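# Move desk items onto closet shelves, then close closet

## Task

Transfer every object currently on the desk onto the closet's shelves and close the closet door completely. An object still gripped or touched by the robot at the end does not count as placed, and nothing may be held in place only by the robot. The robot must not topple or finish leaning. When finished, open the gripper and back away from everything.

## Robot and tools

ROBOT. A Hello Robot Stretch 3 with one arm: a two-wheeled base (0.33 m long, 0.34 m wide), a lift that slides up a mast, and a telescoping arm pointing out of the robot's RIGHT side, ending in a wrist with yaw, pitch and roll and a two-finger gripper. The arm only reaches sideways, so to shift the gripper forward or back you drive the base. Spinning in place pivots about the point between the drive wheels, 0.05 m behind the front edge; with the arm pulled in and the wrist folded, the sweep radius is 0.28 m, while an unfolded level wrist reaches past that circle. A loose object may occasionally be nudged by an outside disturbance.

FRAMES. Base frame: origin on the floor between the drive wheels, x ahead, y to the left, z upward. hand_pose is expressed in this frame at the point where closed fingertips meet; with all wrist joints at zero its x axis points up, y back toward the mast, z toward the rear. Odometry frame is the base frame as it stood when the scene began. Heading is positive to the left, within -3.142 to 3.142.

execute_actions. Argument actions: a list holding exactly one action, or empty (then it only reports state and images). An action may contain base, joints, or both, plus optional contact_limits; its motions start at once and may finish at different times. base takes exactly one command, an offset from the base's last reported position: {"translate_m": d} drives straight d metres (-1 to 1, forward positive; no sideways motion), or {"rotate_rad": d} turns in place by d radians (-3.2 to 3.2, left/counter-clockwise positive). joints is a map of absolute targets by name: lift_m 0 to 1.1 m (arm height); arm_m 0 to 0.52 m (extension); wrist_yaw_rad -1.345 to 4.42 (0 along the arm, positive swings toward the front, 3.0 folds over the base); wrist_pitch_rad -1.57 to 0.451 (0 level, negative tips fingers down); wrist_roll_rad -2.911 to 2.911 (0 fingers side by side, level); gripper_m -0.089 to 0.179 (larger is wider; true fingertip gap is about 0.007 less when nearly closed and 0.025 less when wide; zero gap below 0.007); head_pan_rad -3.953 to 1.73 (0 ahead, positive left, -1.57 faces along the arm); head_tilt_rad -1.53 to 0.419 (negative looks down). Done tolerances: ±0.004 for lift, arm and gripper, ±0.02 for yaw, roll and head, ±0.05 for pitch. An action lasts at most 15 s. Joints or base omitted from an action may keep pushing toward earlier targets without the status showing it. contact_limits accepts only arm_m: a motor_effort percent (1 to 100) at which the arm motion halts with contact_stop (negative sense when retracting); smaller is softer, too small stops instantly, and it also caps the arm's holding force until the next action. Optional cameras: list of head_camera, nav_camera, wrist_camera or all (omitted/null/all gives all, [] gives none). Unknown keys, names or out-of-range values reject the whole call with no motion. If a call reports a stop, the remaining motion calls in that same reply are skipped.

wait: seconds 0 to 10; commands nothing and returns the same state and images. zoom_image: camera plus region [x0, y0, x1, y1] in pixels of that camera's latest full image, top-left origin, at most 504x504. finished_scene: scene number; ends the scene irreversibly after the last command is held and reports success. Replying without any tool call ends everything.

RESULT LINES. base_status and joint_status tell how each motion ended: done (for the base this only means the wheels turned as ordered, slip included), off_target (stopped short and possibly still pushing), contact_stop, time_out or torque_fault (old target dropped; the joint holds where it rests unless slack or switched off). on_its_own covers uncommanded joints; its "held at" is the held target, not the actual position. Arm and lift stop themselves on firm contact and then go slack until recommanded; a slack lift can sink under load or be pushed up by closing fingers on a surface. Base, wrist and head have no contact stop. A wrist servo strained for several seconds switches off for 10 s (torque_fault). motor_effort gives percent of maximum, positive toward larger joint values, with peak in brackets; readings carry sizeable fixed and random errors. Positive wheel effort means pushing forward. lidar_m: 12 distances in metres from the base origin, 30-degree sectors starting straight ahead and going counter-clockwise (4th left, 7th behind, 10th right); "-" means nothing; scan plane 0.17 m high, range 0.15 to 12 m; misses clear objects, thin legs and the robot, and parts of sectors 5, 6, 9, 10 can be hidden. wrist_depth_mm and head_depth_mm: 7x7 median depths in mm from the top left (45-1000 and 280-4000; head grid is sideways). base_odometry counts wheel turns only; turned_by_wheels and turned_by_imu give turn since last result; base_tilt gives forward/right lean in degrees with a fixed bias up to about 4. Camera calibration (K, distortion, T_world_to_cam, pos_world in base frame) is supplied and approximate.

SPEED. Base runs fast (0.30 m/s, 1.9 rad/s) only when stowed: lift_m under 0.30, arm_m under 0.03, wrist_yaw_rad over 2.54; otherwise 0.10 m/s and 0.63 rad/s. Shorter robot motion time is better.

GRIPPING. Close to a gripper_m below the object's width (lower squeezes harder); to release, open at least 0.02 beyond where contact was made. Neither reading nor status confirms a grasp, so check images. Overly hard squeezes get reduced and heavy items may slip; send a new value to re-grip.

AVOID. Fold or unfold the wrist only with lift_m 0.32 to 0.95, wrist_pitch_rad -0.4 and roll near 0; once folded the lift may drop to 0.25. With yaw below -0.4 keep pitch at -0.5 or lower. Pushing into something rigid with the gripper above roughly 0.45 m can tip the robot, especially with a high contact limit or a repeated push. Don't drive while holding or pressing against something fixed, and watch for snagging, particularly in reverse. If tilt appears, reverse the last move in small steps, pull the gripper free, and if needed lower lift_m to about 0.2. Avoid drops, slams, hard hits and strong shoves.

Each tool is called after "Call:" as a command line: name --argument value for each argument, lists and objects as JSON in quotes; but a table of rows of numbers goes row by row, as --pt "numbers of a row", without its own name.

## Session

Call:
execute_actions --actions '[]' --cameras '["nav_camera","head_camera"]'

Scene clock: 0.00 s.
base_odometry: x=+0.000 y=+0.000 heading=+0.000 (m, m, rad; odometry frame)
turned_by_wheels: +0.000 (rad since the last result)
turned_by_imu: +0.000 (rad since the last result)
base_tilt: forward=+0.9 right=+2.4 (deg)
lidar_m: 1.97 1.74 1.46 1.46 1.68 2.08 2.08 2.39 2.29 2.28 2.35 1.49
head_depth_mm: 1715 1846 1825 1844 1807 1351 1790 / 1743 1906 1888 1870 1860 1868 1871 / 1756 1965 1939 1922 1934 1915 1915 / 1780 2016 2006 2016 1928 1971 1976 / 1785 2090 2076 2071 1885 2054 2026 / 1799 2164 2143 2136 1856 2123 2095 / 1798 2232 2200 2210 1806 2176 2029
base_status: not commanded
joint_positions: lift_m=+0.400 arm_m=+0.002 wrist_yaw_rad=+3.096 wrist_pitch_rad=-0.396 wrist_roll_rad=-0.017 gripper_m=+0.037 head_pan_rad=-0.020 head_tilt_rad=-0.004
joint_status: not commanded
motor_effort: left_wheel=+1 right_wheel=+1 lift_m=+36 arm_m=-1 wrist_yaw_rad=+0 wrist_pitch_rad=+8 wrist_roll_rad=+0 gripper_m=+0 head_pan_rad=+0 head_tilt_rad=+2 (%)
hand_pose: x=-0.0108 y=+0.0798 z=+0.4173 quat_wxyz=(+0.154, +0.690, +0.125, +0.696) (m; base frame)
wrist_depth_mm: - - - - - - - / - - - - - - - / - - - - - - - / 897 924 - 939 932 942 933 / 756 758 752 755 806 762 756 / 636 646 - 643 657 643 638 / 549 559 547 560 561 561 561
pictures: head_camera (sideways: a quarter turn clockwise sets it upright), nav_camera (sideways: a quarter turn counterclockwise sets it upright)
camera_calibration (this result's frames):
head_camera: T_world_to_cam=[[0.0249988, -0.0131024, -0.999602, 1.32056], [-0.0235032, 0.99963, -0.0136906, 0.0209455], [0.999411, 0.0238361, 0.0246816, -0.0828945], [0, 0, 0, 1]] pos_world=[0.0503255, -0.00165928, 1.32237]
nav_camera: T_world_to_cam=[[-0.0242532, -0.0235539, 0.999428, -1.25362], [-0.0774694, -0.996672, -0.0253689, 0.0915971], [0.9967, -0.0780404, 0.0223477, -0.0717678], [0, 0, 0, 1]] pos_world=[0.0482228, 0.0561638, 1.25683]
Images, in order (width x height): head_camera 896x504, nav_camera 672x504.

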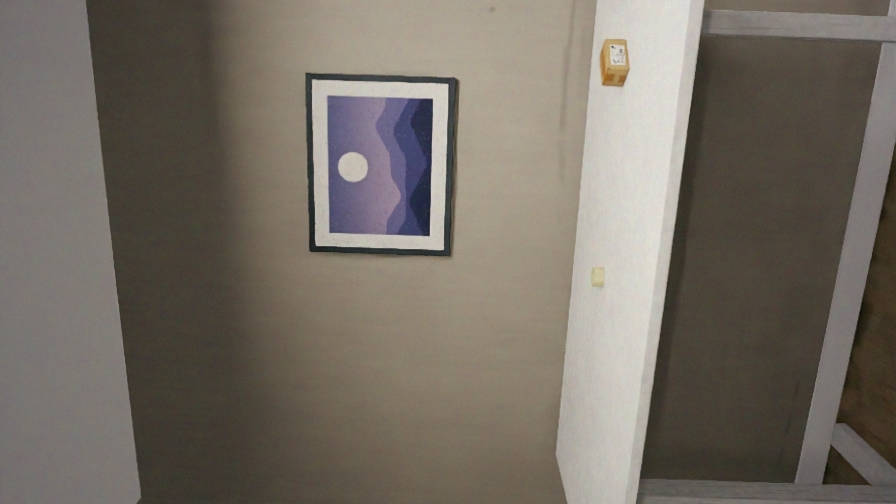

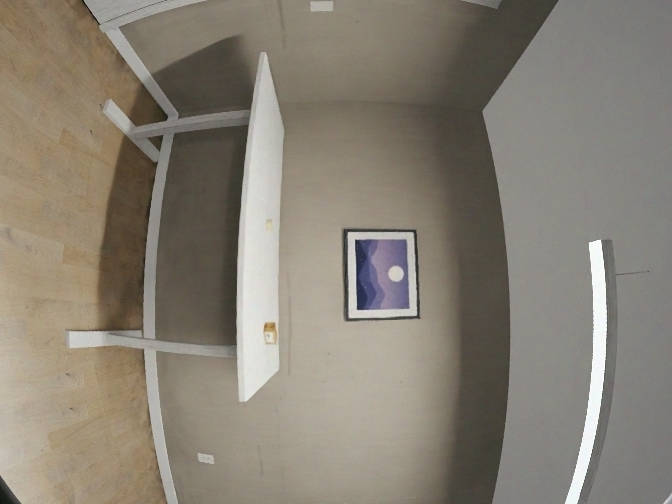

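Call:
execute_actions --actions '[{"base":{"rotate_rad":2.87},"joints":{"lift_m":0.28,"head_tilt_rad":-0.1}}]' --cameras '["nav_camera","head_camera"]'

Scene clock: 3.70 s.
base_odometry: x=+0.000 y=+0.000 heading=+2.870 (m, m, rad; odometry frame)
turned_by_wheels: +2.870 (rad since the last result)
turned_by_imu: +2.850 (rad since the last result)
base_tilt: forward=+0.8 right=+2.4 (deg)
lidar_m: 2.08 2.17 2.40 2.28 2.33 2.08 1.50 1.85 1.55 1.46 1.52 2.01
head_depth_mm: 1935 1960 2030 2054 2072 2123 1901 / 1945 2003 2034 2043 2113 2103 1915 / 1896 1986 2020 2052 2096 2140 1893 / 1887 1989 2033 2040 2100 2134 1878 / 1808 1994 2024 2069 2099 2134 1863 / 1821 2013 2083 2095 2138 2175 1844 / 1904 2043 2065 2094 2137 2153 1859
base_status: done
joint_positions: lift_m=+0.280 arm_m=+0.002 wrist_yaw_rad=+3.096 wrist_pitch_rad=-0.397 wrist_roll_rad=-0.017 gripper_m=+0.037 head_pan_rad=-0.020 head_tilt_rad=-0.099
joint_status: all done
motor_effort: left_wheel=-2(9) right_wheel=+3(9) lift_m=+26(28) arm_m=+0(0) wrist_yaw_rad=+1(0) wrist_pitch_rad=+9(9) wrist_roll_rad=+0(0) gripper_m=+0(0) head_pan_rad=+0(1) head_tilt_rad=+0(14) (%)
hand_pose: x=-0.0108 y=+0.0797 z=+0.2977 quat_wxyz=(+0.155, +0.690, +0.125, +0.696) (m; base frame)
wrist_depth_mm: - - - - - - - / - - - - - - - / 917 948 - 941 953 939 987 / 710 735 - 728 715 721 722 / 600 577 595 585 620 600 606 / 503 517 - 514 510 502 505 / 443 - - - 427 437 430
pictures: head_camera (sideways: a quarter turn clockwise sets it upright), nav_camera (sideways: a quarter turn counterclockwise sets it upright)
camera_calibration (this result's frames):
head_camera: T_world_to_cam=[[-0.0701042, -0.0112312, -0.997476, 1.31825], [-0.0246101, 0.999652, -0.00952605, 0.015529], [0.997236, 0.0238802, -0.0703562, 0.0408447], [0, 0, 0, 1]] pos_world=[0.0520654, -0.00169346, 1.31795]
nav_camera: T_world_to_cam=[[0.0708268, -0.0254247, 0.997165, -1.25113], [-0.079617, -0.99663, -0.019756, 0.0843], [0.994306, -0.077992, -0.0726124, 0.0518712], [0, 0, 0, 1]] pos_world=[0.0437492, 0.0562519, 1.25301]
Images, in order (width x height): head_camera 896x504, nav_camera 672x504.

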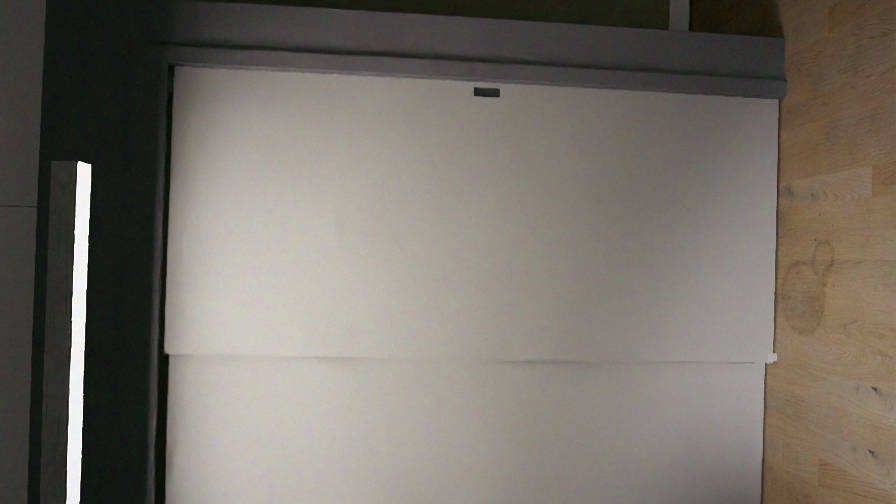

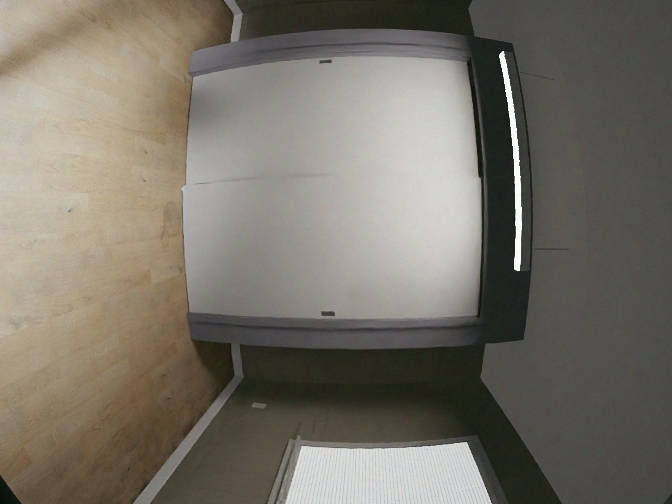

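Call:
execute_actions --actions '[{"base":{"rotate_rad":0.07}}]' --cameras '[]'

Call:
execute_actions --actions '[{"base":{"translate_m":1.0}}]' --cameras '[]'

Call:
execute_actions --actions '[{"base":{"translate_m":0.62}}]' --cameras '[]'

Call:
execute_actions --actions '[{"base":{"rotate_rad":-0.07},"joints":{"lift_m":0.93}}]' --cameras '[]'

Call:
execute_actions --actions '[{"joints":{"wrist_yaw_rad":1.57,"wrist_pitch_rad":0,"arm_m":0.48,"gripper_m":-0.02}}]' --cameras '["wrist_camera"]'

Scene clock: 5.00 s.
base_odometry: x=+0.000 y=+0.000 heading=+2.940 (m, m, rad; odometry frame)
turned_by_wheels: +0.070 (rad since the last result)
turned_by_imu: +0.069 (rad since the last result)
base_tilt: forward=+0.8 right=+2.4 (deg)
lidar_m: 2.08 2.22 2.36 2.28 2.37 2.03 1.49 1.86 1.52 1.46 1.55 2.14
head_depth_mm: 1895 1947 1985 2007 2080 2065 1924 / 1911 1963 1986 2037 2045 2091 1904 / 1878 1956 2004 2055 2070 2114 1898 / 1882 1998 2021 2046 2109 2145 1880 / 1896 2054 2101 2124 2134 2204 1872 / 1902 2052 2113 2145 2180 2200 1883 / 1924 2078 2119 2137 2187 2226 1864
base_status: done
joint_positions: lift_m=+0.280 arm_m=+0.002 wrist_yaw_rad=+3.096 wrist_pitch_rad=-0.397 wrist_roll_rad=-0.017 gripper_m=+0.037 head_pan_rad=-0.020 head_tilt_rad=-0.099
joint_status: not commanded
motor_effort: left_wheel=-2(9) right_wheel=+2(7) lift_m=+26(26) arm_m=+0(0) wrist_yaw_rad=+0(1) wrist_pitch_rad=+9(9) wrist_roll_rad=+0(0) gripper_m=+0(0) head_pan_rad=+0(0) head_tilt_rad=+0(1) (%)
hand_pose: x=-0.0108 y=+0.0797 z=+0.2977 quat_wxyz=(+0.155, +0.690, +0.125, +0.696) (m; base frame)
wrist_depth_mm: - - - - - - - / - - - - - - - / 900 924 - 973 938 943 933 / 735 728 - 734 735 732 724 / 599 594 579 598 628 603 592 / 497 512 - 509 521 503 505 / 443 - - - 427 437 436
pictures: none
No camera images: the call's "cameras" was empty. Leave "cameras" out to get every camera's image.

Scene clock: 9.93 s.
base_odometry: x=-0.980 y=+0.201 heading=+2.940 (m, m, rad; odometry frame)
turned_by_wheels: +0.000 (rad since the last result)
turned_by_imu: -0.001 (rad since the last result)
base_tilt: forward=+0.8 right=+2.4 (deg)
lidar_m: 1.08 1.17 1.59 2.26 2.36 3.07 2.49 2.08 1.56 1.51 1.57 1.11
head_depth_mm: 972 994 1007 1023 1040 1056 1078 / 977 995 1013 1028 1051 1067 1080 / 984 1002 1016 1039 1054 1065 1092 / 993 1007 1024 1044 1062 1083 1097 / 995 1018 1027 1049 1075 1089 1102 / 1045 1057 1075 1069 1086 1099 1128 / 1051 1073 1093 1110 1132 1150 1175
base_status: done
joint_positions: lift_m=+0.280 arm_m=+0.002 wrist_yaw_rad=+3.096 wrist_pitch_rad=-0.397 wrist_roll_rad=-0.017 gripper_m=+0.037 head_pan_rad=-0.020 head_tilt_rad=-0.100
joint_status: not commanded
motor_effort: left_wheel=-1(6) right_wheel=+3(6) lift_m=+26(26) arm_m=+0(1) wrist_yaw_rad=+1(0) wrist_pitch_rad=+9(9) wrist_roll_rad=+0(0) gripper_m=-1(1) head_pan_rad=+0(0) head_tilt_rad=+0(0) (%)
hand_pose: x=-0.0108 y=+0.0797 z=+0.2977 quat_wxyz=(+0.155, +0.690, +0.125, +0.696) (m; base frame)
wrist_depth_mm: - - - - - - - / - - - - - - - / 934 960 - 946 932 948 970 / 723 706 - 730 745 727 726 / 588 595 585 594 616 595 612 / 501 513 - 516 527 495 500 / 437 - - - 428 432 439
pictures: none
No camera images: the call's "cameras" was empty. Leave "cameras" out to get every camera's image.

Scene clock: 13.73 s.
base_odometry: x=-1.587 y=+0.325 heading=+2.939 (m, m, rad; odometry frame)
turned_by_wheels: +0.000 (rad since the last result)
turned_by_imu: -0.001 (rad since the last result)
base_tilt: forward=+0.7 right=+2.3 (deg)
lidar_m: 0.46 0.48 0.73 2.26 2.35 3.26 3.13 2.12 1.56 1.52 0.64 0.47
head_depth_mm: 385 391 398 405 411 419 426 / 388 395 400 407 415 422 430 / 390 398 403 411 417 425 434 / 393 399 406 413 421 429 436 / 396 403 410 415 425 432 439 / 398 405 412 419 426 434 443 / 401 407 414 422 429 437 445
base_status: done
joint_positions: lift_m=+0.280 arm_m=+0.002 wrist_yaw_rad=+3.096 wrist_pitch_rad=-0.397 wrist_roll_rad=-0.017 gripper_m=+0.037 head_pan_rad=-0.020 head_tilt_rad=-0.100
joint_status: not commanded
motor_effort: left_wheel=-1(6) right_wheel=+2(9) lift_m=+27(26) arm_m=-1(1) wrist_yaw_rad=+1(1) wrist_pitch_rad=+8(9) wrist_roll_rad=+0(0) gripper_m=-1(1) head_pan_rad=+0(1) head_tilt_rad=+0(0) (%)
hand_pose: x=-0.0108 y=+0.0797 z=+0.2977 quat_wxyz=(+0.155, +0.690, +0.125, +0.696) (m; base frame)
wrist_depth_mm: - - - - - 961 642 / - - - - - 958 648 / 955 950 - 954 931 875 637 / 724 726 - 718 735 741 640 / 583 582 585 599 602 593 572 / 495 509 - 525 521 508 503 / 445 - - - 425 425 436
pictures: none
No camera images: the call's "cameras" was empty. Leave "cameras" out to get every camera's image.

Scene clock: 20.47 s.
base_odometry: x=-1.587 y=+0.325 heading=+2.870 (m, m, rad; odometry frame)
turned_by_wheels: -0.070 (rad since the last result)
turned_by_imu: -0.070 (rad since the last result)
base_tilt: forward=+0.7 right=+2.4 (deg)
lidar_m: 0.46 0.47 0.68 1.43 2.31 3.04 3.12 2.24 1.60 1.51 0.69 0.48
head_depth_mm: 394 401 407 415 422 431 439 / 393 400 407 414 421 429 438 / 393 400 406 413 420 429 438 / 392 398 405 413 420 428 437 / 393 399 406 414 419 428 437 / 391 398 404 411 419 427 435 / 390 398 405 411 420 426 435
base_status: done
joint_positions: lift_m=+0.930 arm_m=+0.002 wrist_yaw_rad=+3.096 wrist_pitch_rad=-0.397 wrist_roll_rad=-0.017 gripper_m=+0.037 head_pan_rad=-0.020 head_tilt_rad=-0.100
joint_status: all done
motor_effort: left_wheel=+4(7) right_wheel=-1(3) lift_m=+44(48) arm_m=+0(0) wrist_yaw_rad=+1(0) wrist_pitch_rad=+8(9) wrist_roll_rad=+0(0) gripper_m=+0(2) head_pan_rad=+0(0) head_tilt_rad=+0(0) (%)
hand_pose: x=-0.0108 y=+0.0796 z=+0.9470 quat_wxyz=(+0.155, +0.690, +0.125, +0.696) (m; base frame)
wrist_depth_mm: - - - - - 823 583 / - - - - - 865 591 / - - - - - 884 593 / - - - - - 863 596 / - - - - - 863 583 / - - - - - 856 591 / - - - - - 862 548
pictures: none
No camera images: the call's "cameras" was empty. Leave "cameras" out to get every camera's image.

Scene clock: 25.17 s.
base_odometry: x=-1.587 y=+0.325 heading=+2.870 (m, m, rad; odometry frame)
turned_by_wheels: +0.000 (rad since the last result)
turned_by_imu: +0.000 (rad since the last result)
base_tilt: forward=+0.8 right=+2.4 (deg)
lidar_m: 0.46 0.47 0.68 1.43 2.31 3.05 3.13 2.24 1.60 1.51 0.69 0.48
head_depth_mm: 394 401 408 416 422 430 438 / 393 401 408 414 422 429 438 / 393 400 406 414 421 429 438 / 392 399 406 413 421 428 436 / 392 399 405 412 419 428 435 / 390 397 405 411 419 427 434 / 391 396 405 411 419 427 435
base_status: not commanded
joint_positions: lift_m=+0.930 arm_m=+0.480 wrist_yaw_rad=+1.571 wrist_pitch_rad=-0.024 wrist_roll_rad=-0.017 gripper_m=-0.020 head_pan_rad=-0.020 head_tilt_rad=-0.100
joint_status: all done
motor_effort: left_wheel=+3(4) right_wheel=-2(2) lift_m=+44(44) arm_m=+2(3) wrist_yaw_rad=+0(0) wrist_pitch_rad=+14(14) wrist_roll_rad=+1(0) gripper_m=-10(84) head_pan_rad=+0(0) head_tilt_rad=+0(0) (%)
hand_pose: x=+0.2342 y=-0.6248 z=+1.0382 quat_wxyz=(+0.511, +0.502, -0.489, +0.498) (m; base frame)
wrist_depth_mm: 376 376 377 362 369 374 - / 394 389 394 363 380 - - / 404 411 409 380 392 - - / 415 417 411 391 403 - - / 434 428 434 - 415 - - / 444 458 450 - 433 - - / 466 467 472 458 452 - -
pictures: wrist_camera
camera_calibration (this result's frames):
wrist_camera: T_world_to_cam=[[0.0269006, -0.998543, 0.0467805, -0.675153], [-0.22034, -0.0515694, -0.974059, 1.05915], [0.975052, 0.0158952, -0.221406, 0.180092], [0, 0, 0, 1]] pos_world=[0.0759362, -0.622412, 1.10313]
Images, in order (width x height): wrist_camera 644x364.

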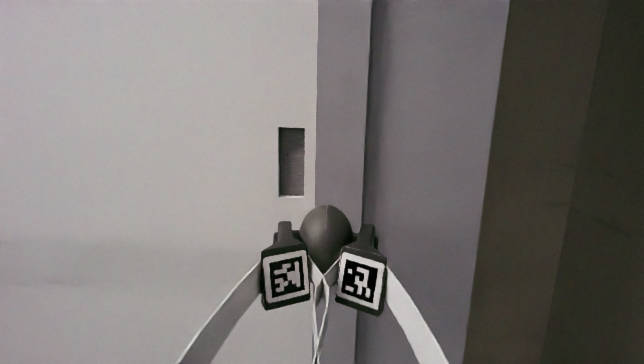

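Call:
execute_actions --actions '[{"base":{"translate_m":0.245},"joints":{"arm_m":0.443}}]' --cameras '["wrist_camera"]'

Scene clock: 28.93 s.
base_odometry: x=-1.823 y=+0.391 heading=+2.868 (m, m, rad; odometry frame)
turned_by_wheels: -0.001 (rad since the last result)
turned_by_imu: -0.032 (rad since the last result)
base_tilt: forward=+0.7 right=+2.4 (deg)
lidar_m: 0.22 0.22 0.29 0.78 2.31 2.98 3.36 2.35 1.60 1.50 0.34 0.23
head_depth_mm: - - - - - - - / - - - - - - - / - - - - - - - / - - - - - - - / - - - - - - - / - - - - - - - / - - - - - - -
base_status: done
joint_positions: lift_m=+0.930 arm_m=+0.443 wrist_yaw_rad=+1.585 wrist_pitch_rad=-0.025 wrist_roll_rad=-0.017 gripper_m=-0.020 head_pan_rad=-0.020 head_tilt_rad=-0.100
joint_status: all done
on_its_own: right_wheel is at rest, and its effort (+28) is outside its rest range (-18 to +18); wrist_yaw_rad is at rest, and its effort (-13) is outside its rest range (-12 to +12)
motor_effort: left_wheel=-17(31) right_wheel=+28(39) lift_m=+43(44) arm_m=-1(4) wrist_yaw_rad=-13(13) wrist_pitch_rad=+15(16) wrist_roll_rad=+0(0) gripper_m=-11(12) head_pan_rad=+0(0) head_tilt_rad=+1(0) (%)
hand_pose: x=+0.2342 y=-0.5845 z=+1.0379 quat_wxyz=(+0.507, +0.505, -0.485, +0.502) (m; base frame)
wrist_depth_mm: 177 178 179 179 152 166 167 / 181 183 183 184 156 170 172 / 186 188 189 190 162 176 178 / 195 195 196 200 166 183 183 / 201 202 204 - 174 189 191 / 207 206 211 - 180 195 198 / 216 218 218 219 188 206 205
pictures: wrist_camera
camera_calibration (this result's frames):
wrist_camera: T_world_to_cam=[[0.04143, -0.998047, 0.0467431, -0.637952], [-0.220863, -0.0547741, -0.973766, 1.05887], [0.974425, 0.0300193, -0.222701, 0.189195], [0, 0, 0, 1]] pos_world=[0.0759392, -0.584387, 1.10305]
Images, in order (width x height): wrist_camera 644x364.

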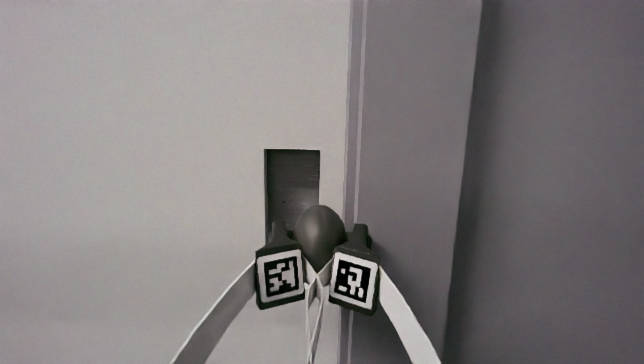

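Hitting frame; shift left 2 cm.

Call:
execute_actions --actions '[{"base":{"translate_m":-0.02},"joints":{"arm_m":0.422}}]' --cameras '[]'

Call:
execute_actions --actions '[{"base":{"translate_m":0.05}}]' --cameras '[]'

Call:
execute_actions --actions '[{"joints":{"arm_m":0.0},"contact_limits":{"arm_m":20}}]' --cameras '["wrist_camera"]'

Scene clock: 30.77 s.
base_odometry: x=-1.804 y=+0.385 heading=+2.868 (m, m, rad; odometry frame)
turned_by_wheels: +0.000 (rad since the last result)
turned_by_imu: +0.001 (rad since the last result)
base_tilt: forward=+0.8 right=+2.4 (deg)
lidar_m: 0.24 0.24 0.31 0.85 2.31 2.97 3.35 2.34 1.60 1.50 0.37 0.25
head_depth_mm: - - - - - - - / - - - - - - - / - - - - - - - / - - - - - - - / - - - - - - - / - - - - - - - / - - - - - - -
base_status: done
joint_positions: lift_m=+0.930 arm_m=+0.422 wrist_yaw_rad=+1.572 wrist_pitch_rad=-0.024 wrist_roll_rad=-0.017 gripper_m=-0.020 head_pan_rad=-0.020 head_tilt_rad=-0.100
joint_status: all done
motor_effort: left_wheel=+2(16) right_wheel=+0(22) lift_m=+43(43) arm_m=-3(4) wrist_yaw_rad=-2(13) wrist_pitch_rad=+14(15) wrist_roll_rad=+0(0) gripper_m=-10(12) head_pan_rad=+0(0) head_tilt_rad=+0(1) (%)
hand_pose: x=+0.2342 y=-0.5669 z=+1.0381 quat_wxyz=(+0.510, +0.502, -0.489, +0.499) (m; base frame)
wrist_depth_mm: 190 191 192 193 168 179 182 / 196 197 199 201 174 185 189 / 200 203 205 205 180 192 195 / 207 209 209 216 184 199 202 / 215 218 219 - 192 206 209 / 221 224 225 - 198 216 216 / 230 232 234 238 207 225 224
pictures: none
No camera images: the call's "cameras" was empty. Leave "cameras" out to get every camera's image.

Scene clock: 32.50 s.
base_odometry: x=-1.852 y=+0.399 heading=+2.867 (m, m, rad; odometry frame)
turned_by_wheels: -0.002 (rad since the last result)
turned_by_imu: -0.004 (rad since the last result)
base_tilt: forward=+0.8 right=+2.4 (deg)
lidar_m: 0.19 0.19 0.25 0.69 2.31 2.97 3.39 2.35 1.60 1.50 0.30 0.20
head_depth_mm: - - - - - - - / - - - - - - - / - - - - - - - / - - - - - - - / - - - - - - - / - - - - - - - / - - - - - - -
base_status: done
joint_positions: lift_m=+0.930 arm_m=+0.422 wrist_yaw_rad=+1.577 wrist_pitch_rad=-0.025 wrist_roll_rad=-0.017 gripper_m=-0.020 head_pan_rad=-0.020 head_tilt_rad=-0.100
joint_status: not commanded
on_its_own: left_wheel is at rest, and its effort (-19) is outside its rest range (-18 to +18); right_wheel is at rest, and its effort (+32) is outside its rest range (-18 to +18)
motor_effort: left_wheel=-19(22) right_wheel=+32(34) lift_m=+43(43) arm_m=-2(2) wrist_yaw_rad=-6(6) wrist_pitch_rad=+14(14) wrist_roll_rad=+0(0) gripper_m=-10(10) head_pan_rad=+0(0) head_tilt_rad=+0(0) (%)
hand_pose: x=+0.2342 y=-0.5656 z=+1.0380 quat_wxyz=(+0.509, +0.504, -0.487, +0.500) (m; base frame)
wrist_depth_mm: 149 150 152 152 130 125 140 / 153 155 156 158 130 130 144 / 159 161 161 163 135 135 150 / 165 166 168 180 140 139 155 / 171 171 172 - 143 144 160 / 175 178 178 - 148 151 167 / 183 184 187 188 156 169 172
pictures: none
No camera images: the call's "cameras" was empty. Leave "cameras" out to get every camera's image.

Scene clock: 38.67 s.
base_odometry: x=-1.852 y=+0.399 heading=+2.868 (m, m, rad; odometry frame)
turned_by_wheels: +0.001 (rad since the last result)
turned_by_imu: -0.431 (rad since the last result)
base_tilt: forward=+0.8 right=+2.3 (deg)
lidar_m: 0.15 - 0.15 0.20 0.54 2.38 3.26 3.91 2.10 1.54 0.60 0.20
head_depth_mm: - - - - - - - / - - - - - - - / - - - - - - - / - - - - - - - / - - - - - - - / - - - - - - - / - - - - - - -
base_status: not commanded
joint_positions: lift_m=+0.930 arm_m=+0.002 wrist_yaw_rad=+1.483 wrist_pitch_rad=-0.031 wrist_roll_rad=-0.017 gripper_m=-0.020 head_pan_rad=-0.020 head_tilt_rad=-0.101
joint_status: all done
joint sent to its limit — the command would take arm_m past its lower limit, so that joint was sent only as far as its limit.
on_its_own: wrist_yaw_rad is held at +1.502, not at your +1.570, by its stall guard, which is not easing now; wrist_yaw_rad is at rest, and its effort (+16) is outside its rest range (-12 to +12)
motor_effort: left_wheel=-1(55) right_wheel=+9(32) lift_m=+42(43) arm_m=-3(7) wrist_yaw_rad=+16(56) wrist_pitch_rad=+18(19) wrist_roll_rad=+0(0) gripper_m=-12(16) head_pan_rad=+0(0) head_tilt_rad=-1(1) (%)
contact_limits: arm_m 20 (drawing in: default 17, maximum 27; extending or still: default 22, maximum 36)
hand_pose: x=+0.2330 y=-0.1699 z=+1.0365 quat_wxyz=(+0.534, +0.482, -0.509, +0.474) (m; base frame)
wrist_depth_mm: 113 123 140 161 570 478 324 / 116 127 143 167 587 404 326 / 118 129 148 173 625 406 332 / 122 132 152 195 630 419 344 / 124 136 157 - 656 421 359 / 127 142 158 - 654 429 380 / 130 145 174 201 727 433 393
pictures: wrist_camera
camera_calibration (this result's frames):
wrist_camera: T_world_to_cam=[[-0.060123, -0.997102, 0.0466241, -0.200093], [-0.230771, -0.0315586, -0.972496, 1.08489], [0.971149, -0.0692288, -0.228205, 0.167153], [0, 0, 0, 1]] pos_world=[0.0760014, -0.153704, 1.10253]
Images, in order (width x height): wrist_camera 644x364.

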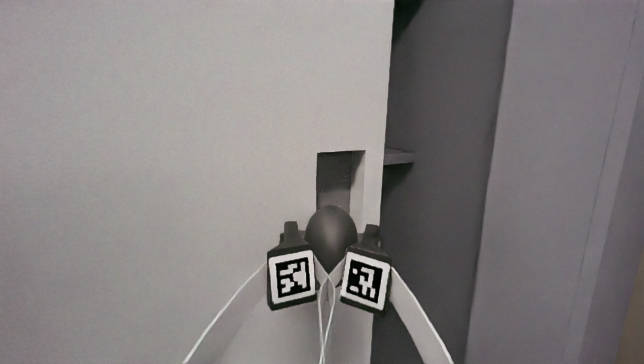

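Call:
execute_actions --actions '[{"base":{"translate_m":-0.45},"joints":{"head_tilt_rad":-0.3}}]' --cameras '[]'

Call:
execute_actions --actions '[{"base":{"rotate_rad":0.46},"joints":{"head_pan_rad":-0.5}}]' --cameras '["head_camera"]'

Scene clock: 44.50 s.
base_odometry: x=-1.419 y=+0.277 heading=+2.868 (m, m, rad; odometry frame)
turned_by_wheels: +0.000 (rad since the last result)
turned_by_imu: +0.000 (rad since the last result)
base_tilt: forward=+0.8 right=+2.3 (deg)
lidar_m: 0.55 0.53 0.55 0.82 2.08 2.14 2.94 3.03 2.40 1.76 1.70 0.74
head_depth_mm: 568 607 656 1118 1184 1241 1283 / 536 570 607 649 699 757 832 / 505 535 569 606 648 701 761 / 478 507 534 570 606 648 700 / 453 480 505 535 569 607 651 / 432 454 479 505 535 568 606 / 413 433 456 478 505 535 567
base_status: done
joint_positions: lift_m=+0.930 arm_m=+0.002 wrist_yaw_rad=+1.499 wrist_pitch_rad=-0.024 wrist_roll_rad=-0.017 gripper_m=-0.020 head_pan_rad=-0.020 head_tilt_rad=-0.296
joint_status: all done
on_its_own: wrist_yaw_rad is held at +1.502, not at your +1.570, by its stall guard, which is not easing now
motor_effort: left_wheel=+1(5) right_wheel=+1(7) lift_m=+42(42) arm_m=-3(4) wrist_yaw_rad=+2(16) wrist_pitch_rad=+14(18) wrist_roll_rad=+0(0) gripper_m=-8(11) head_pan_rad=+0(1) head_tilt_rad=-2(21) (%)
hand_pose: x=+0.2336 y=-0.1656 z=+1.0382 quat_wxyz=(+0.528, +0.484, -0.507, +0.480) (m; base frame)
wrist_depth_mm: 398 437 492 555 915 779 - / 401 445 496 597 806 - - / 410 459 524 595 820 - - / 421 470 524 632 844 - - / 438 476 554 - 849 - - / 439 492 559 - 886 - - / 460 503 618 716 957 - -
pictures: none
No camera images: the call's "cameras" was empty. Leave "cameras" out to get every camera's image.

Scene clock: 46.20 s.
base_odometry: x=-1.419 y=+0.277 heading=-2.955 (m, m, rad; odometry frame)
turned_by_wheels: +0.460 (rad since the last result)
turned_by_imu: +0.457 (rad since the last result)
base_tilt: forward=+0.8 right=+2.4 (deg)
lidar_m: 0.53 0.54 0.76 2.07 2.10 2.76 3.05 2.56 1.80 1.70 0.96 0.56
head_depth_mm: 578 617 1069 1126 1205 1236 1266 / 542 576 614 658 717 767 1366 / 509 540 573 612 657 707 750 / 482 509 540 574 611 655 705 / 457 482 509 538 574 611 654 / 435 456 481 508 538 572 611 / 413 434 456 481 505 539 571
base_status: done
joint_positions: lift_m=+0.930 arm_m=+0.002 wrist_yaw_rad=+1.500 wrist_pitch_rad=-0.024 wrist_roll_rad=-0.017 gripper_m=-0.020 head_pan_rad=-0.493 head_tilt_rad=-0.296
joint_status: all done
on_its_own: wrist_yaw_rad is held at +1.502, not at your +1.570, by its stall guard, which is not easing now
motor_effort: left_wheel=-1(5) right_wheel=+2(5) lift_m=+42(42) arm_m=-3(3) wrist_yaw_rad=+2(2) wrist_pitch_rad=+14(14) wrist_roll_rad=+0(0) gripper_m=-10(9) head_pan_rad=-4(41) head_tilt_rad=-2(1) (%)
hand_pose: x=+0.2336 y=-0.1655 z=+1.0383 quat_wxyz=(+0.528, +0.484, -0.507, +0.480) (m; base frame)
wrist_depth_mm: 393 405 416 425 427 443 753 / 416 420 422 435 442 455 794 / 424 428 437 450 459 474 823 / 431 447 461 461 474 478 802 / 455 464 468 - 500 496 810 / 466 471 492 - 520 528 796 / 492 492 508 519 533 540 808
pictures: head_camera (sideways: a quarter turn clockwise sets it upright)
camera_calibration (this result's frames):
head_camera: T_world_to_cam=[[-0.238547, 0.113806, -0.96444, 1.27602], [0.432776, 0.901501, -0.000665133, 0.00120171], [0.869368, -0.417545, -0.264302, 0.294078], [0, 0, 0, 1]] pos_world=[0.0482072, -0.0235101, 1.30837]
Images, in order (width x height): head_camera 896x504.

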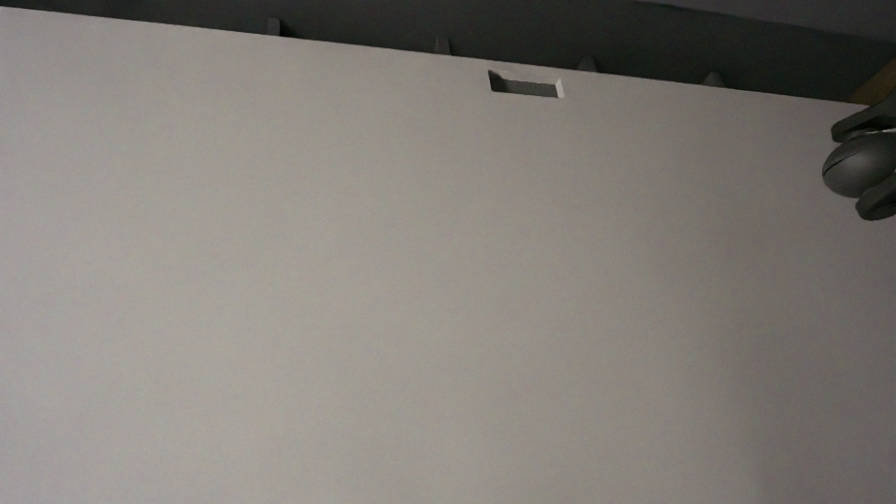

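Call:
execute_actions --actions '[{"joints":{"arm_m":0.28,"wrist_yaw_rad":1.57}}]' --cameras '["wrist_camera"]'

Scene clock: 49.53 s.
base_odometry: x=-1.419 y=+0.277 heading=-2.955 (m, m, rad; odometry frame)
turned_by_wheels: +0.000 (rad since the last result)
turned_by_imu: +0.000 (rad since the last result)
base_tilt: forward=+0.8 right=+2.3 (deg)
lidar_m: 0.52 0.54 0.77 2.06 2.12 2.77 3.06 2.57 1.80 1.71 0.96 0.55
head_depth_mm: 574 615 1070 1119 1197 1232 1261 / 539 574 613 654 712 763 847 / 507 537 573 610 655 706 765 / 480 508 539 570 610 653 702 / 455 480 507 537 570 606 650 / 433 455 479 506 536 568 606 / 413 432 455 479 505 533 567
base_status: not commanded
joint_positions: lift_m=+0.930 arm_m=+0.280 wrist_yaw_rad=+1.568 wrist_pitch_rad=-0.024 wrist_roll_rad=-0.017 gripper_m=-0.020 head_pan_rad=-0.493 head_tilt_rad=-0.296
joint_status: all done
motor_effort: left_wheel=-1(1) right_wheel=+2(2) lift_m=+43(42) arm_m=+2(3) wrist_yaw_rad=+1(2) wrist_pitch_rad=+14(14) wrist_roll_rad=+0(1) gripper_m=-8(10) head_pan_rad=-4(5) head_tilt_rad=-2(1) (%)
hand_pose: x=+0.2342 y=-0.4254 z=+1.0383 quat_wxyz=(+0.511, +0.501, -0.490, +0.498) (m; base frame)
wrist_depth_mm: 433 428 431 435 784 773 454 / 443 447 446 448 - 816 460 / 454 460 462 471 - 792 456 / 474 475 477 479 - 808 458 / 486 491 493 - - 794 480 / 507 506 512 - - 808 487 / 526 524 536 534 - 809 516
pictures: wrist_camera
camera_calibration (this result's frames):
wrist_camera: T_world_to_cam=[[0.0246475, -0.9986, 0.0468097, -0.475551], [-0.220426, -0.0511002, -0.974064, 1.06974], [0.975092, 0.0136902, -0.221376, 0.175962], [0, 0, 0, 1]] pos_world=[0.07594, -0.42263, 1.10321]
Images, in order (width x height): wrist_camera 644x364.

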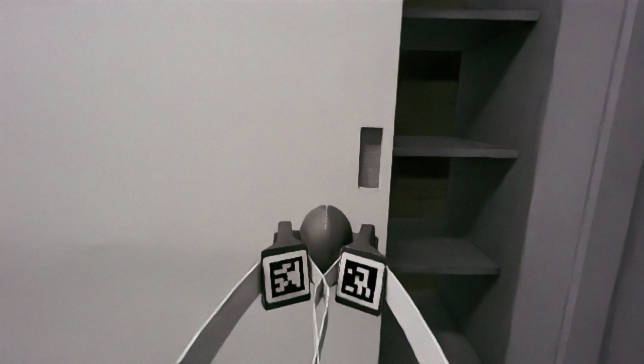

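Call:
execute_actions --actions '[{"base":{"translate_m":0.2},"joints":{"arm_m":0.33}}]' --cameras '["wrist_camera"]'

Scene clock: 52.63 s.
base_odometry: x=-1.615 y=+0.240 heading=-2.955 (m, m, rad; odometry frame)
turned_by_wheels: +0.000 (rad since the last result)
turned_by_imu: -0.001 (rad since the last result)
base_tilt: forward=+0.8 right=+2.2 (deg)
lidar_m: 0.33 0.33 0.44 1.04 2.13 2.77 3.25 2.55 1.79 1.69 0.50 0.35
head_depth_mm: 338 361 386 416 452 493 544 / 316 337 359 385 415 449 494 / 299 316 336 358 384 414 450 / 285 298 316 336 358 383 412 / - 285 298 315 335 357 382 / - - 285 297 314 334 357 / - - - 285 297 314 333
base_status: done
joint_positions: lift_m=+0.930 arm_m=+0.330 wrist_yaw_rad=+1.568 wrist_pitch_rad=-0.024 wrist_roll_rad=-0.017 gripper_m=-0.020 head_pan_rad=-0.493 head_tilt_rad=-0.296
joint_status: all done
motor_effort: left_wheel=-2(2) right_wheel=+1(8) lift_m=+42(42) arm_m=+2(3) wrist_yaw_rad=+2(1) wrist_pitch_rad=+14(14) wrist_roll_rad=+0(1) gripper_m=-10(10) head_pan_rad=-5(4) head_tilt_rad=-2(2) (%)
hand_pose: x=+0.2342 y=-0.4754 z=+1.0383 quat_wxyz=(+0.511, +0.501, -0.490, +0.498) (m; base frame)
wrist_depth_mm: 255 254 253 257 768 679 498 / 263 265 263 267 921 723 490 / 270 271 271 274 958 735 482 / 281 280 281 285 - 641 376 / 290 291 291 - - 714 375 / 303 302 299 - 775 668 375 / 312 313 312 314 961 664 372
pictures: wrist_camera
camera_calibration (this result's frames):
wrist_camera: T_world_to_cam=[[0.0246634, -0.998599, 0.0468098, -0.525484], [-0.220425, -0.0511038, -0.974064, 1.06718], [0.975092, 0.0137057, -0.221376, 0.176654], [0, 0, 0, 1]] pos_world=[0.07594, -0.472632, 1.10321]
Images, in order (width x height): wrist_camera 644x364.

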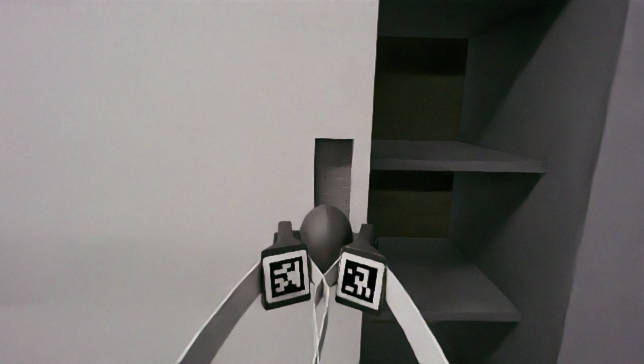

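Call:
execute_actions --actions '[{"base":{"translate_m":0.115}}]' --cameras '[]'

Call:
execute_actions --actions '[{"joints":{"arm_m":0.05},"contact_limits":{"arm_m":20}}]' --cameras '["wrist_camera"]'

Scene clock: 55.30 s.
base_odometry: x=-1.728 y=+0.219 heading=-2.956 (m, m, rad; odometry frame)
turned_by_wheels: +0.000 (rad since the last result)
turned_by_imu: -0.001 (rad since the last result)
base_tilt: forward=+0.7 right=+2.3 (deg)
lidar_m: 0.21 0.22 0.29 0.82 2.14 2.79 3.83 2.53 1.78 0.99 0.33 0.23
head_depth_mm: - - - - - 297 326 / - - - - - - 296 / - - - - - - - / - - - - - - - / - - - - - - - / - - - - - - - / - - - - - - -
base_status: done
joint_positions: lift_m=+0.930 arm_m=+0.330 wrist_yaw_rad=+1.571 wrist_pitch_rad=-0.024 wrist_roll_rad=-0.017 gripper_m=-0.020 head_pan_rad=-0.493 head_tilt_rad=-0.297
joint_status: not commanded
motor_effort: left_wheel=-3(8) right_wheel=+5(11) lift_m=+42(43) arm_m=+1(2) wrist_yaw_rad=+0(1) wrist_pitch_rad=+14(14) wrist_roll_rad=+0(1) gripper_m=-9(10) head_pan_rad=-4(4) head_tilt_rad=-1(1) (%)
hand_pose: x=+0.2342 y=-0.4748 z=+1.0383 quat_wxyz=(+0.511, +0.502, -0.489, +0.498) (m; base frame)
wrist_depth_mm: 152 153 152 153 634 674 482 / 157 157 158 158 836 712 485 / 161 162 164 165 834 705 482 / 167 167 168 178 484 570 481 / 173 174 175 - 918 712 480 / 179 179 181 - 734 655 485 / 187 186 188 189 573 573 465
pictures: none
No camera images: the call's "cameras" was empty. Leave "cameras" out to get every camera's image.

Scene clock: 58.87 s.
base_odometry: x=-1.728 y=+0.219 heading=-2.956 (m, m, rad; odometry frame)
turned_by_wheels: +0.000 (rad since the last result)
turned_by_imu: -0.120 (rad since the last result)
base_tilt: forward=+0.7 right=+2.4 (deg)
lidar_m: 0.20 0.21 0.25 0.47 2.09 2.54 3.85 2.95 1.87 1.68 0.82 0.23
head_depth_mm: - - - 293 313 1047 1096 / - - - - 287 300 324 / - - - - - - 295 / - - - - - - - / - - - - - - - / - - - - - - - / - - - - - - -
base_status: not commanded
joint_positions: lift_m=+0.930 arm_m=+0.050 wrist_yaw_rad=+1.516 wrist_pitch_rad=-0.026 wrist_roll_rad=-0.017 gripper_m=-0.020 head_pan_rad=-0.493 head_tilt_rad=-0.298
joint_status: all done
on_its_own: wrist_yaw_rad is held at +1.518, not at your +1.570, by its stall guard, which is not easing now; right_wheel is at rest, and its effort (+20) is outside its rest range (-18 to +18)
motor_effort: left_wheel=-2(38) right_wheel=+20(29) lift_m=+42(43) arm_m=-3(7) wrist_yaw_rad=+3(44) wrist_pitch_rad=+15(16) wrist_roll_rad=+0(0) gripper_m=-10(15) head_pan_rad=-4(4) head_tilt_rad=-1(1) (%)
contact_limits: arm_m 20 (drawing in: default 17, maximum 27; extending or still: default 22, maximum 36)
hand_pose: x=+0.2338 y=-0.2094 z=+1.0376 quat_wxyz=(+0.525, +0.489, -0.502, +0.483) (m; base frame)
wrist_depth_mm: 136 141 148 155 629 776 632 / 140 146 151 160 852 861 656 / 145 150 157 165 875 843 651 / 150 155 163 184 566 808 614 / 153 161 168 - 958 946 680 / 159 165 173 - 723 755 657 / 164 172 183 192 597 787 636
pictures: wrist_camera
camera_calibration (this result's frames):
wrist_camera: T_world_to_cam=[[-0.0277618, -0.998521, 0.0467416, -0.247536], [-0.225406, -0.039302, -0.973472, 1.08303], [0.973869, -0.0375612, -0.223981, 0.16557], [0, 0, 0, 1]] pos_world=[0.0760055, -0.198386, 1.10295]
Images, in order (width x height): wrist_camera 644x364.

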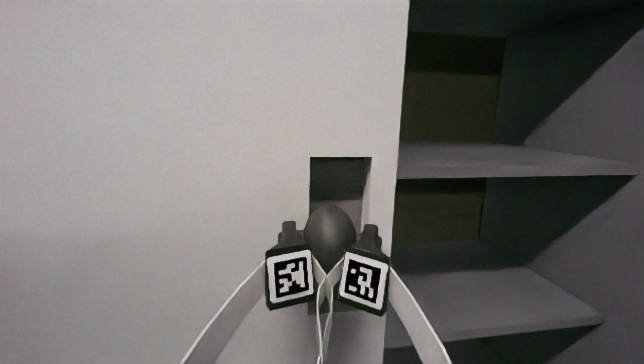

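Call:
execute_actions --actions '[{"base":{"translate_m":-0.3}}]' --cameras '[]'

Call:
execute_actions --actions '[{"joints":{"arm_m":0,"wrist_yaw_rad":3.0,"wrist_pitch_rad":-0.4,"gripper_m":0.1}}]' --cameras '[]'

Call:
execute_actions --actions '[{"base":{"rotate_rad":-3.02},"joints":{"lift_m":0.28,"head_pan_rad":0,"head_tilt_rad":-0.3}}]' --cameras '[]'

Call:
execute_actions --actions '[{"base":{"translate_m":1.0}}]' --cameras '[]'

Call:
execute_actions --actions '[{"base":{"translate_m":1.0},"joints":{"head_tilt_rad":-0.45}}]' --cameras '["head_camera"]'

Scene clock: 63.37 s.
base_odometry: x=-1.433 y=+0.274 heading=-2.956 (m, m, rad; odometry frame)
turned_by_wheels: +0.000 (rad since the last result)
turned_by_imu: +0.000 (rad since the last result)
base_tilt: forward=+0.8 right=+2.3 (deg)
lidar_m: 0.50 0.50 0.60 1.09 2.04 2.48 3.56 3.04 1.93 1.74 0.97 0.55
head_depth_mm: 985 1016 1055 1091 1007 1046 1078 / 1096 1134 1177 1209 1278 1336 1397 / 1233 1291 1339 1338 1371 1440 1512 / 1262 1329 1399 1063 1250 1289 1450 / 458 482 510 540 572 611 654 / 428 450 473 500 528 561 598 / 403 421 443 464 490 518 549
base_status: done
joint_positions: lift_m=+0.930 arm_m=+0.050 wrist_yaw_rad=+1.516 wrist_pitch_rad=-0.024 wrist_roll_rad=-0.017 gripper_m=-0.020 head_pan_rad=-0.493 head_tilt_rad=-0.298
joint_status: not commanded
on_its_own: wrist_yaw_rad is held at +1.518, not at your +1.570, by its stall guard, which is not easing now
motor_effort: left_wheel=+1(6) right_wheel=+0(15) lift_m=+42(43) arm_m=-2(3) wrist_yaw_rad=+2(5) wrist_pitch_rad=+14(15) wrist_roll_rad=+0(0) gripper_m=-9(10) head_pan_rad=-4(4) head_tilt_rad=-1(2) (%)
hand_pose: x=+0.2338 y=-0.2092 z=+1.0382 quat_wxyz=(+0.524, +0.488, -0.503, +0.484) (m; base frame)
wrist_depth_mm: 369 389 407 428 884 894 731 / 383 400 418 438 - 981 704 / 400 415 436 452 - 934 628 / 408 420 446 467 - - 613 / 414 439 458 - - 916 640 / 430 449 478 - - - 627 / 458 469 512 523 - - 627
pictures: none
No camera images: the call's "cameras" was empty. Leave "cameras" out to get every camera's image.

Scene clock: 65.10 s.
base_odometry: x=-1.433 y=+0.274 heading=-2.956 (m, m, rad; odometry frame)
turned_by_wheels: +0.000 (rad since the last result)
turned_by_imu: +0.000 (rad since the last result)
base_tilt: forward=+0.8 right=+2.3 (deg)
lidar_m: 0.49 0.50 0.60 1.09 2.04 2.48 3.56 3.04 1.93 1.74 0.97 0.55
head_depth_mm: 980 1016 1054 1087 1010 1043 1096 / 1101 1138 1174 1215 1283 1336 1372 / 1234 1289 1336 1341 1369 1441 1499 / 1252 1330 1398 1058 1197 1295 1456 / 456 480 508 537 571 607 650 / 428 449 472 498 528 557 597 / 402 421 441 464 489 517 546
base_status: not commanded
joint_positions: lift_m=+0.930 arm_m=+0.002 wrist_yaw_rad=+2.997 wrist_pitch_rad=-0.413 wrist_roll_rad=-0.017 gripper_m=+0.100 head_pan_rad=-0.493 head_tilt_rad=-0.298
joint_status: all done
joint sent to its limit — the command would take arm_m past its lower limit, so that joint was sent only as far as its limit.
motor_effort: left_wheel=+1(1) right_wheel=+0(0) lift_m=+42(42) arm_m=-3(4) wrist_yaw_rad=+3(2) wrist_pitch_rad=+8(13) wrist_roll_rad=+1(0) gripper_m=+0(80) head_pan_rad=-4(4) head_tilt_rad=-1(1) (%)
hand_pose: x=+0.0111 y=+0.0754 z=+0.9435 quat_wxyz=(+0.194, +0.695, +0.097, +0.686) (m; base frame)
wrist_depth_mm: - - - - 936 606 457 / - - - - - 618 471 / - - - - - 645 485 / - - - - - 644 485 / - - - - - 656 506 / - - - - - 645 522 / - - - - - 777 522
pictures: none
No camera images: the call's "cameras" was empty. Leave "cameras" out to get every camera's image.

Scene clock: 71.83 s.
base_odometry: x=-1.433 y=+0.274 heading=+0.307 (m, m, rad; odometry frame)
turned_by_wheels: -3.020 (rad since the last result)
turned_by_imu: -3.006 (rad since the last result)
base_tilt: forward=+0.8 right=+2.3 (deg)
lidar_m: 3.56 2.61 1.84 1.74 1.01 0.53 0.50 0.51 0.66 2.03 2.08 2.72
head_depth_mm: 3158 3323 3475 3659 2786 1980 1518 / 3162 3340 3444 3641 2819 1972 1523 / 3135 3276 3488 3615 2778 1951 1501 / 3205 3279 3445 3675 2753 1943 1499 / 3124 3331 3438 3725 2756 1950 1500 / 3118 3264 3477 3665 2734 1946 1494 / 3157 3280 3433 3626 2741 1920 1493
base_status: done
joint_positions: lift_m=+0.280 arm_m=+0.002 wrist_yaw_rad=+2.998 wrist_pitch_rad=-0.415 wrist_roll_rad=-0.017 gripper_m=+0.100 head_pan_rad=-0.007 head_tilt_rad=-0.298
joint_status: all done
motor_effort: left_wheel=+4(8) right_wheel=-3(5) lift_m=+26(32) arm_m=-2(2) wrist_yaw_rad=+2(3) wrist_pitch_rad=+8(9) wrist_roll_rad=+0(0) gripper_m=+1(0) head_pan_rad=+5(43) head_tilt_rad=-1(1) (%)
hand_pose: x=+0.0110 y=+0.0752 z=+0.2938 quat_wxyz=(+0.194, +0.694, +0.097, +0.686) (m; base frame)
wrist_depth_mm: 734 - - - - - - / 792 925 - - - - - / 817 849 898 914 902 910 920 / 713 702 696 704 722 710 717 / 573 576 576 582 574 585 584 / 484 505 - 503 492 513 496 / - - - - 427 426 430
pictures: none
No camera images: the call's "cameras" was empty. Leave "cameras" out to get every camera's image.

Scene clock: 76.77 s.
base_odometry: x=-0.480 y=+0.577 heading=+0.307 (m, m, rad; odometry frame)
turned_by_wheels: +0.000 (rad since the last result)
turned_by_imu: -0.001 (rad since the last result)
base_tilt: forward=+0.8 right=+2.3 (deg)
lidar_m: 2.08 2.52 1.88 1.80 1.84 1.73 1.49 1.52 2.08 1.96 2.01 2.62
head_depth_mm: 2217 2386 2524 2616 2692 1962 1510 / 2252 2336 2513 2640 2726 1975 1516 / 2211 2321 2481 2623 2746 1948 1501 / 2226 2371 2515 2629 2725 1937 1498 / 2229 2322 2466 2600 2579 1950 1496 / 2216 2312 2477 2614 2739 1934 1484 / 2235 2322 2466 2609 2722 1919 1487
base_status: done
joint_positions: lift_m=+0.280 arm_m=+0.002 wrist_yaw_rad=+2.998 wrist_pitch_rad=-0.415 wrist_roll_rad=-0.017 gripper_m=+0.100 head_pan_rad=-0.007 head_tilt_rad=-0.298
joint_status: not commanded
motor_effort: left_wheel=+4(11) right_wheel=-1(5) lift_m=+26(26) arm_m=-2(3) wrist_yaw_rad=+2(3) wrist_pitch_rad=+9(8) wrist_roll_rad=+0(0) gripper_m=+1(1) head_pan_rad=+5(5) head_tilt_rad=-1(1) (%)
hand_pose: x=+0.0109 y=+0.0752 z=+0.2938 quat_wxyz=(+0.194, +0.694, +0.098, +0.686) (m; base frame)
wrist_depth_mm: - - - - - - - / - - - - - - - / 897 885 895 924 917 939 933 / 693 707 693 707 717 719 702 / 563 578 579 564 567 579 592 / 485 502 - 511 482 497 497 / - - - - 429 424 429
pictures: none
No camera images: the call's "cameras" was empty. Leave "cameras" out to get every camera's image.

Scene clock: 81.70 s.
base_odometry: x=+0.473 y=+0.879 heading=+0.307 (m, m, rad; odometry frame)
turned_by_wheels: +0.000 (rad since the last result)
turned_by_imu: -0.001 (rad since the last result)
base_tilt: forward=+0.8 right=+2.4 (deg)
lidar_m: 1.09 1.10 1.82 1.85 1.88 2.50 2.49 2.60 2.01 1.90 1.94 1.64
head_depth_mm: 1301 1397 1526 1653 1846 1673 1334 / 1294 1397 1521 1662 1845 1662 1347 / 1289 1392 1516 1659 1839 1662 1338 / 1291 1396 1525 1661 1856 1654 1333 / 1300 1396 1468 1614 1847 1581 1336 / 1303 1394 1459 902 1797 1591 1293 / 1270 1393 1453 898 1843 1641 1336
base_status: done
joint_positions: lift_m=+0.280 arm_m=+0.002 wrist_yaw_rad=+2.998 wrist_pitch_rad=-0.415 wrist_roll_rad=-0.017 gripper_m=+0.100 head_pan_rad=-0.007 head_tilt_rad=-0.445
joint_status: all done
motor_effort: left_wheel=+3(11) right_wheel=-2(4) lift_m=+26(27) arm_m=-2(2) wrist_yaw_rad=+1(2) wrist_pitch_rad=+8(8) wrist_roll_rad=+0(1) gripper_m=+0(0) head_pan_rad=+5(5) head_tilt_rad=-3(19) (%)
hand_pose: x=+0.0109 y=+0.0752 z=+0.2937 quat_wxyz=(+0.194, +0.694, +0.098, +0.686) (m; base frame)
wrist_depth_mm: - - - - - - - / - - - - - - - / 893 893 927 893 922 911 911 / 722 696 720 710 725 708 716 / 579 575 572 572 585 594 583 / 494 506 - 503 492 498 495 / - - - - 434 425 424
pictures: head_camera (sideways: a quarter turn clockwise sets it upright)
camera_calibration (this result's frames):
head_camera: T_world_to_cam=[[-0.404196, -0.00981537, -0.91462, 1.21198], [-0.0379727, 0.99926, 0.00605752, -0.00467834], [0.913884, 0.037179, -0.40427, 0.475964], [0, 0, 0, 1]] pos_world=[0.0547259, -0.00112494, 1.30095]
Images, in order (width x height): head_camera 896x504.

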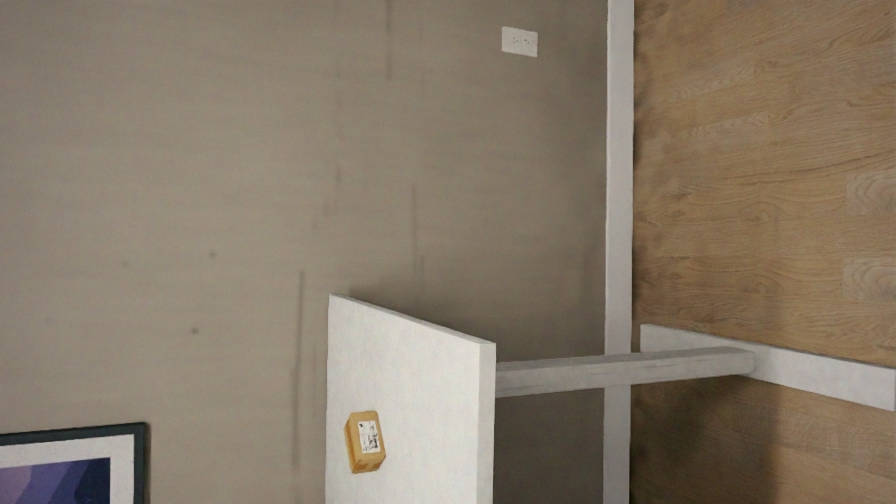

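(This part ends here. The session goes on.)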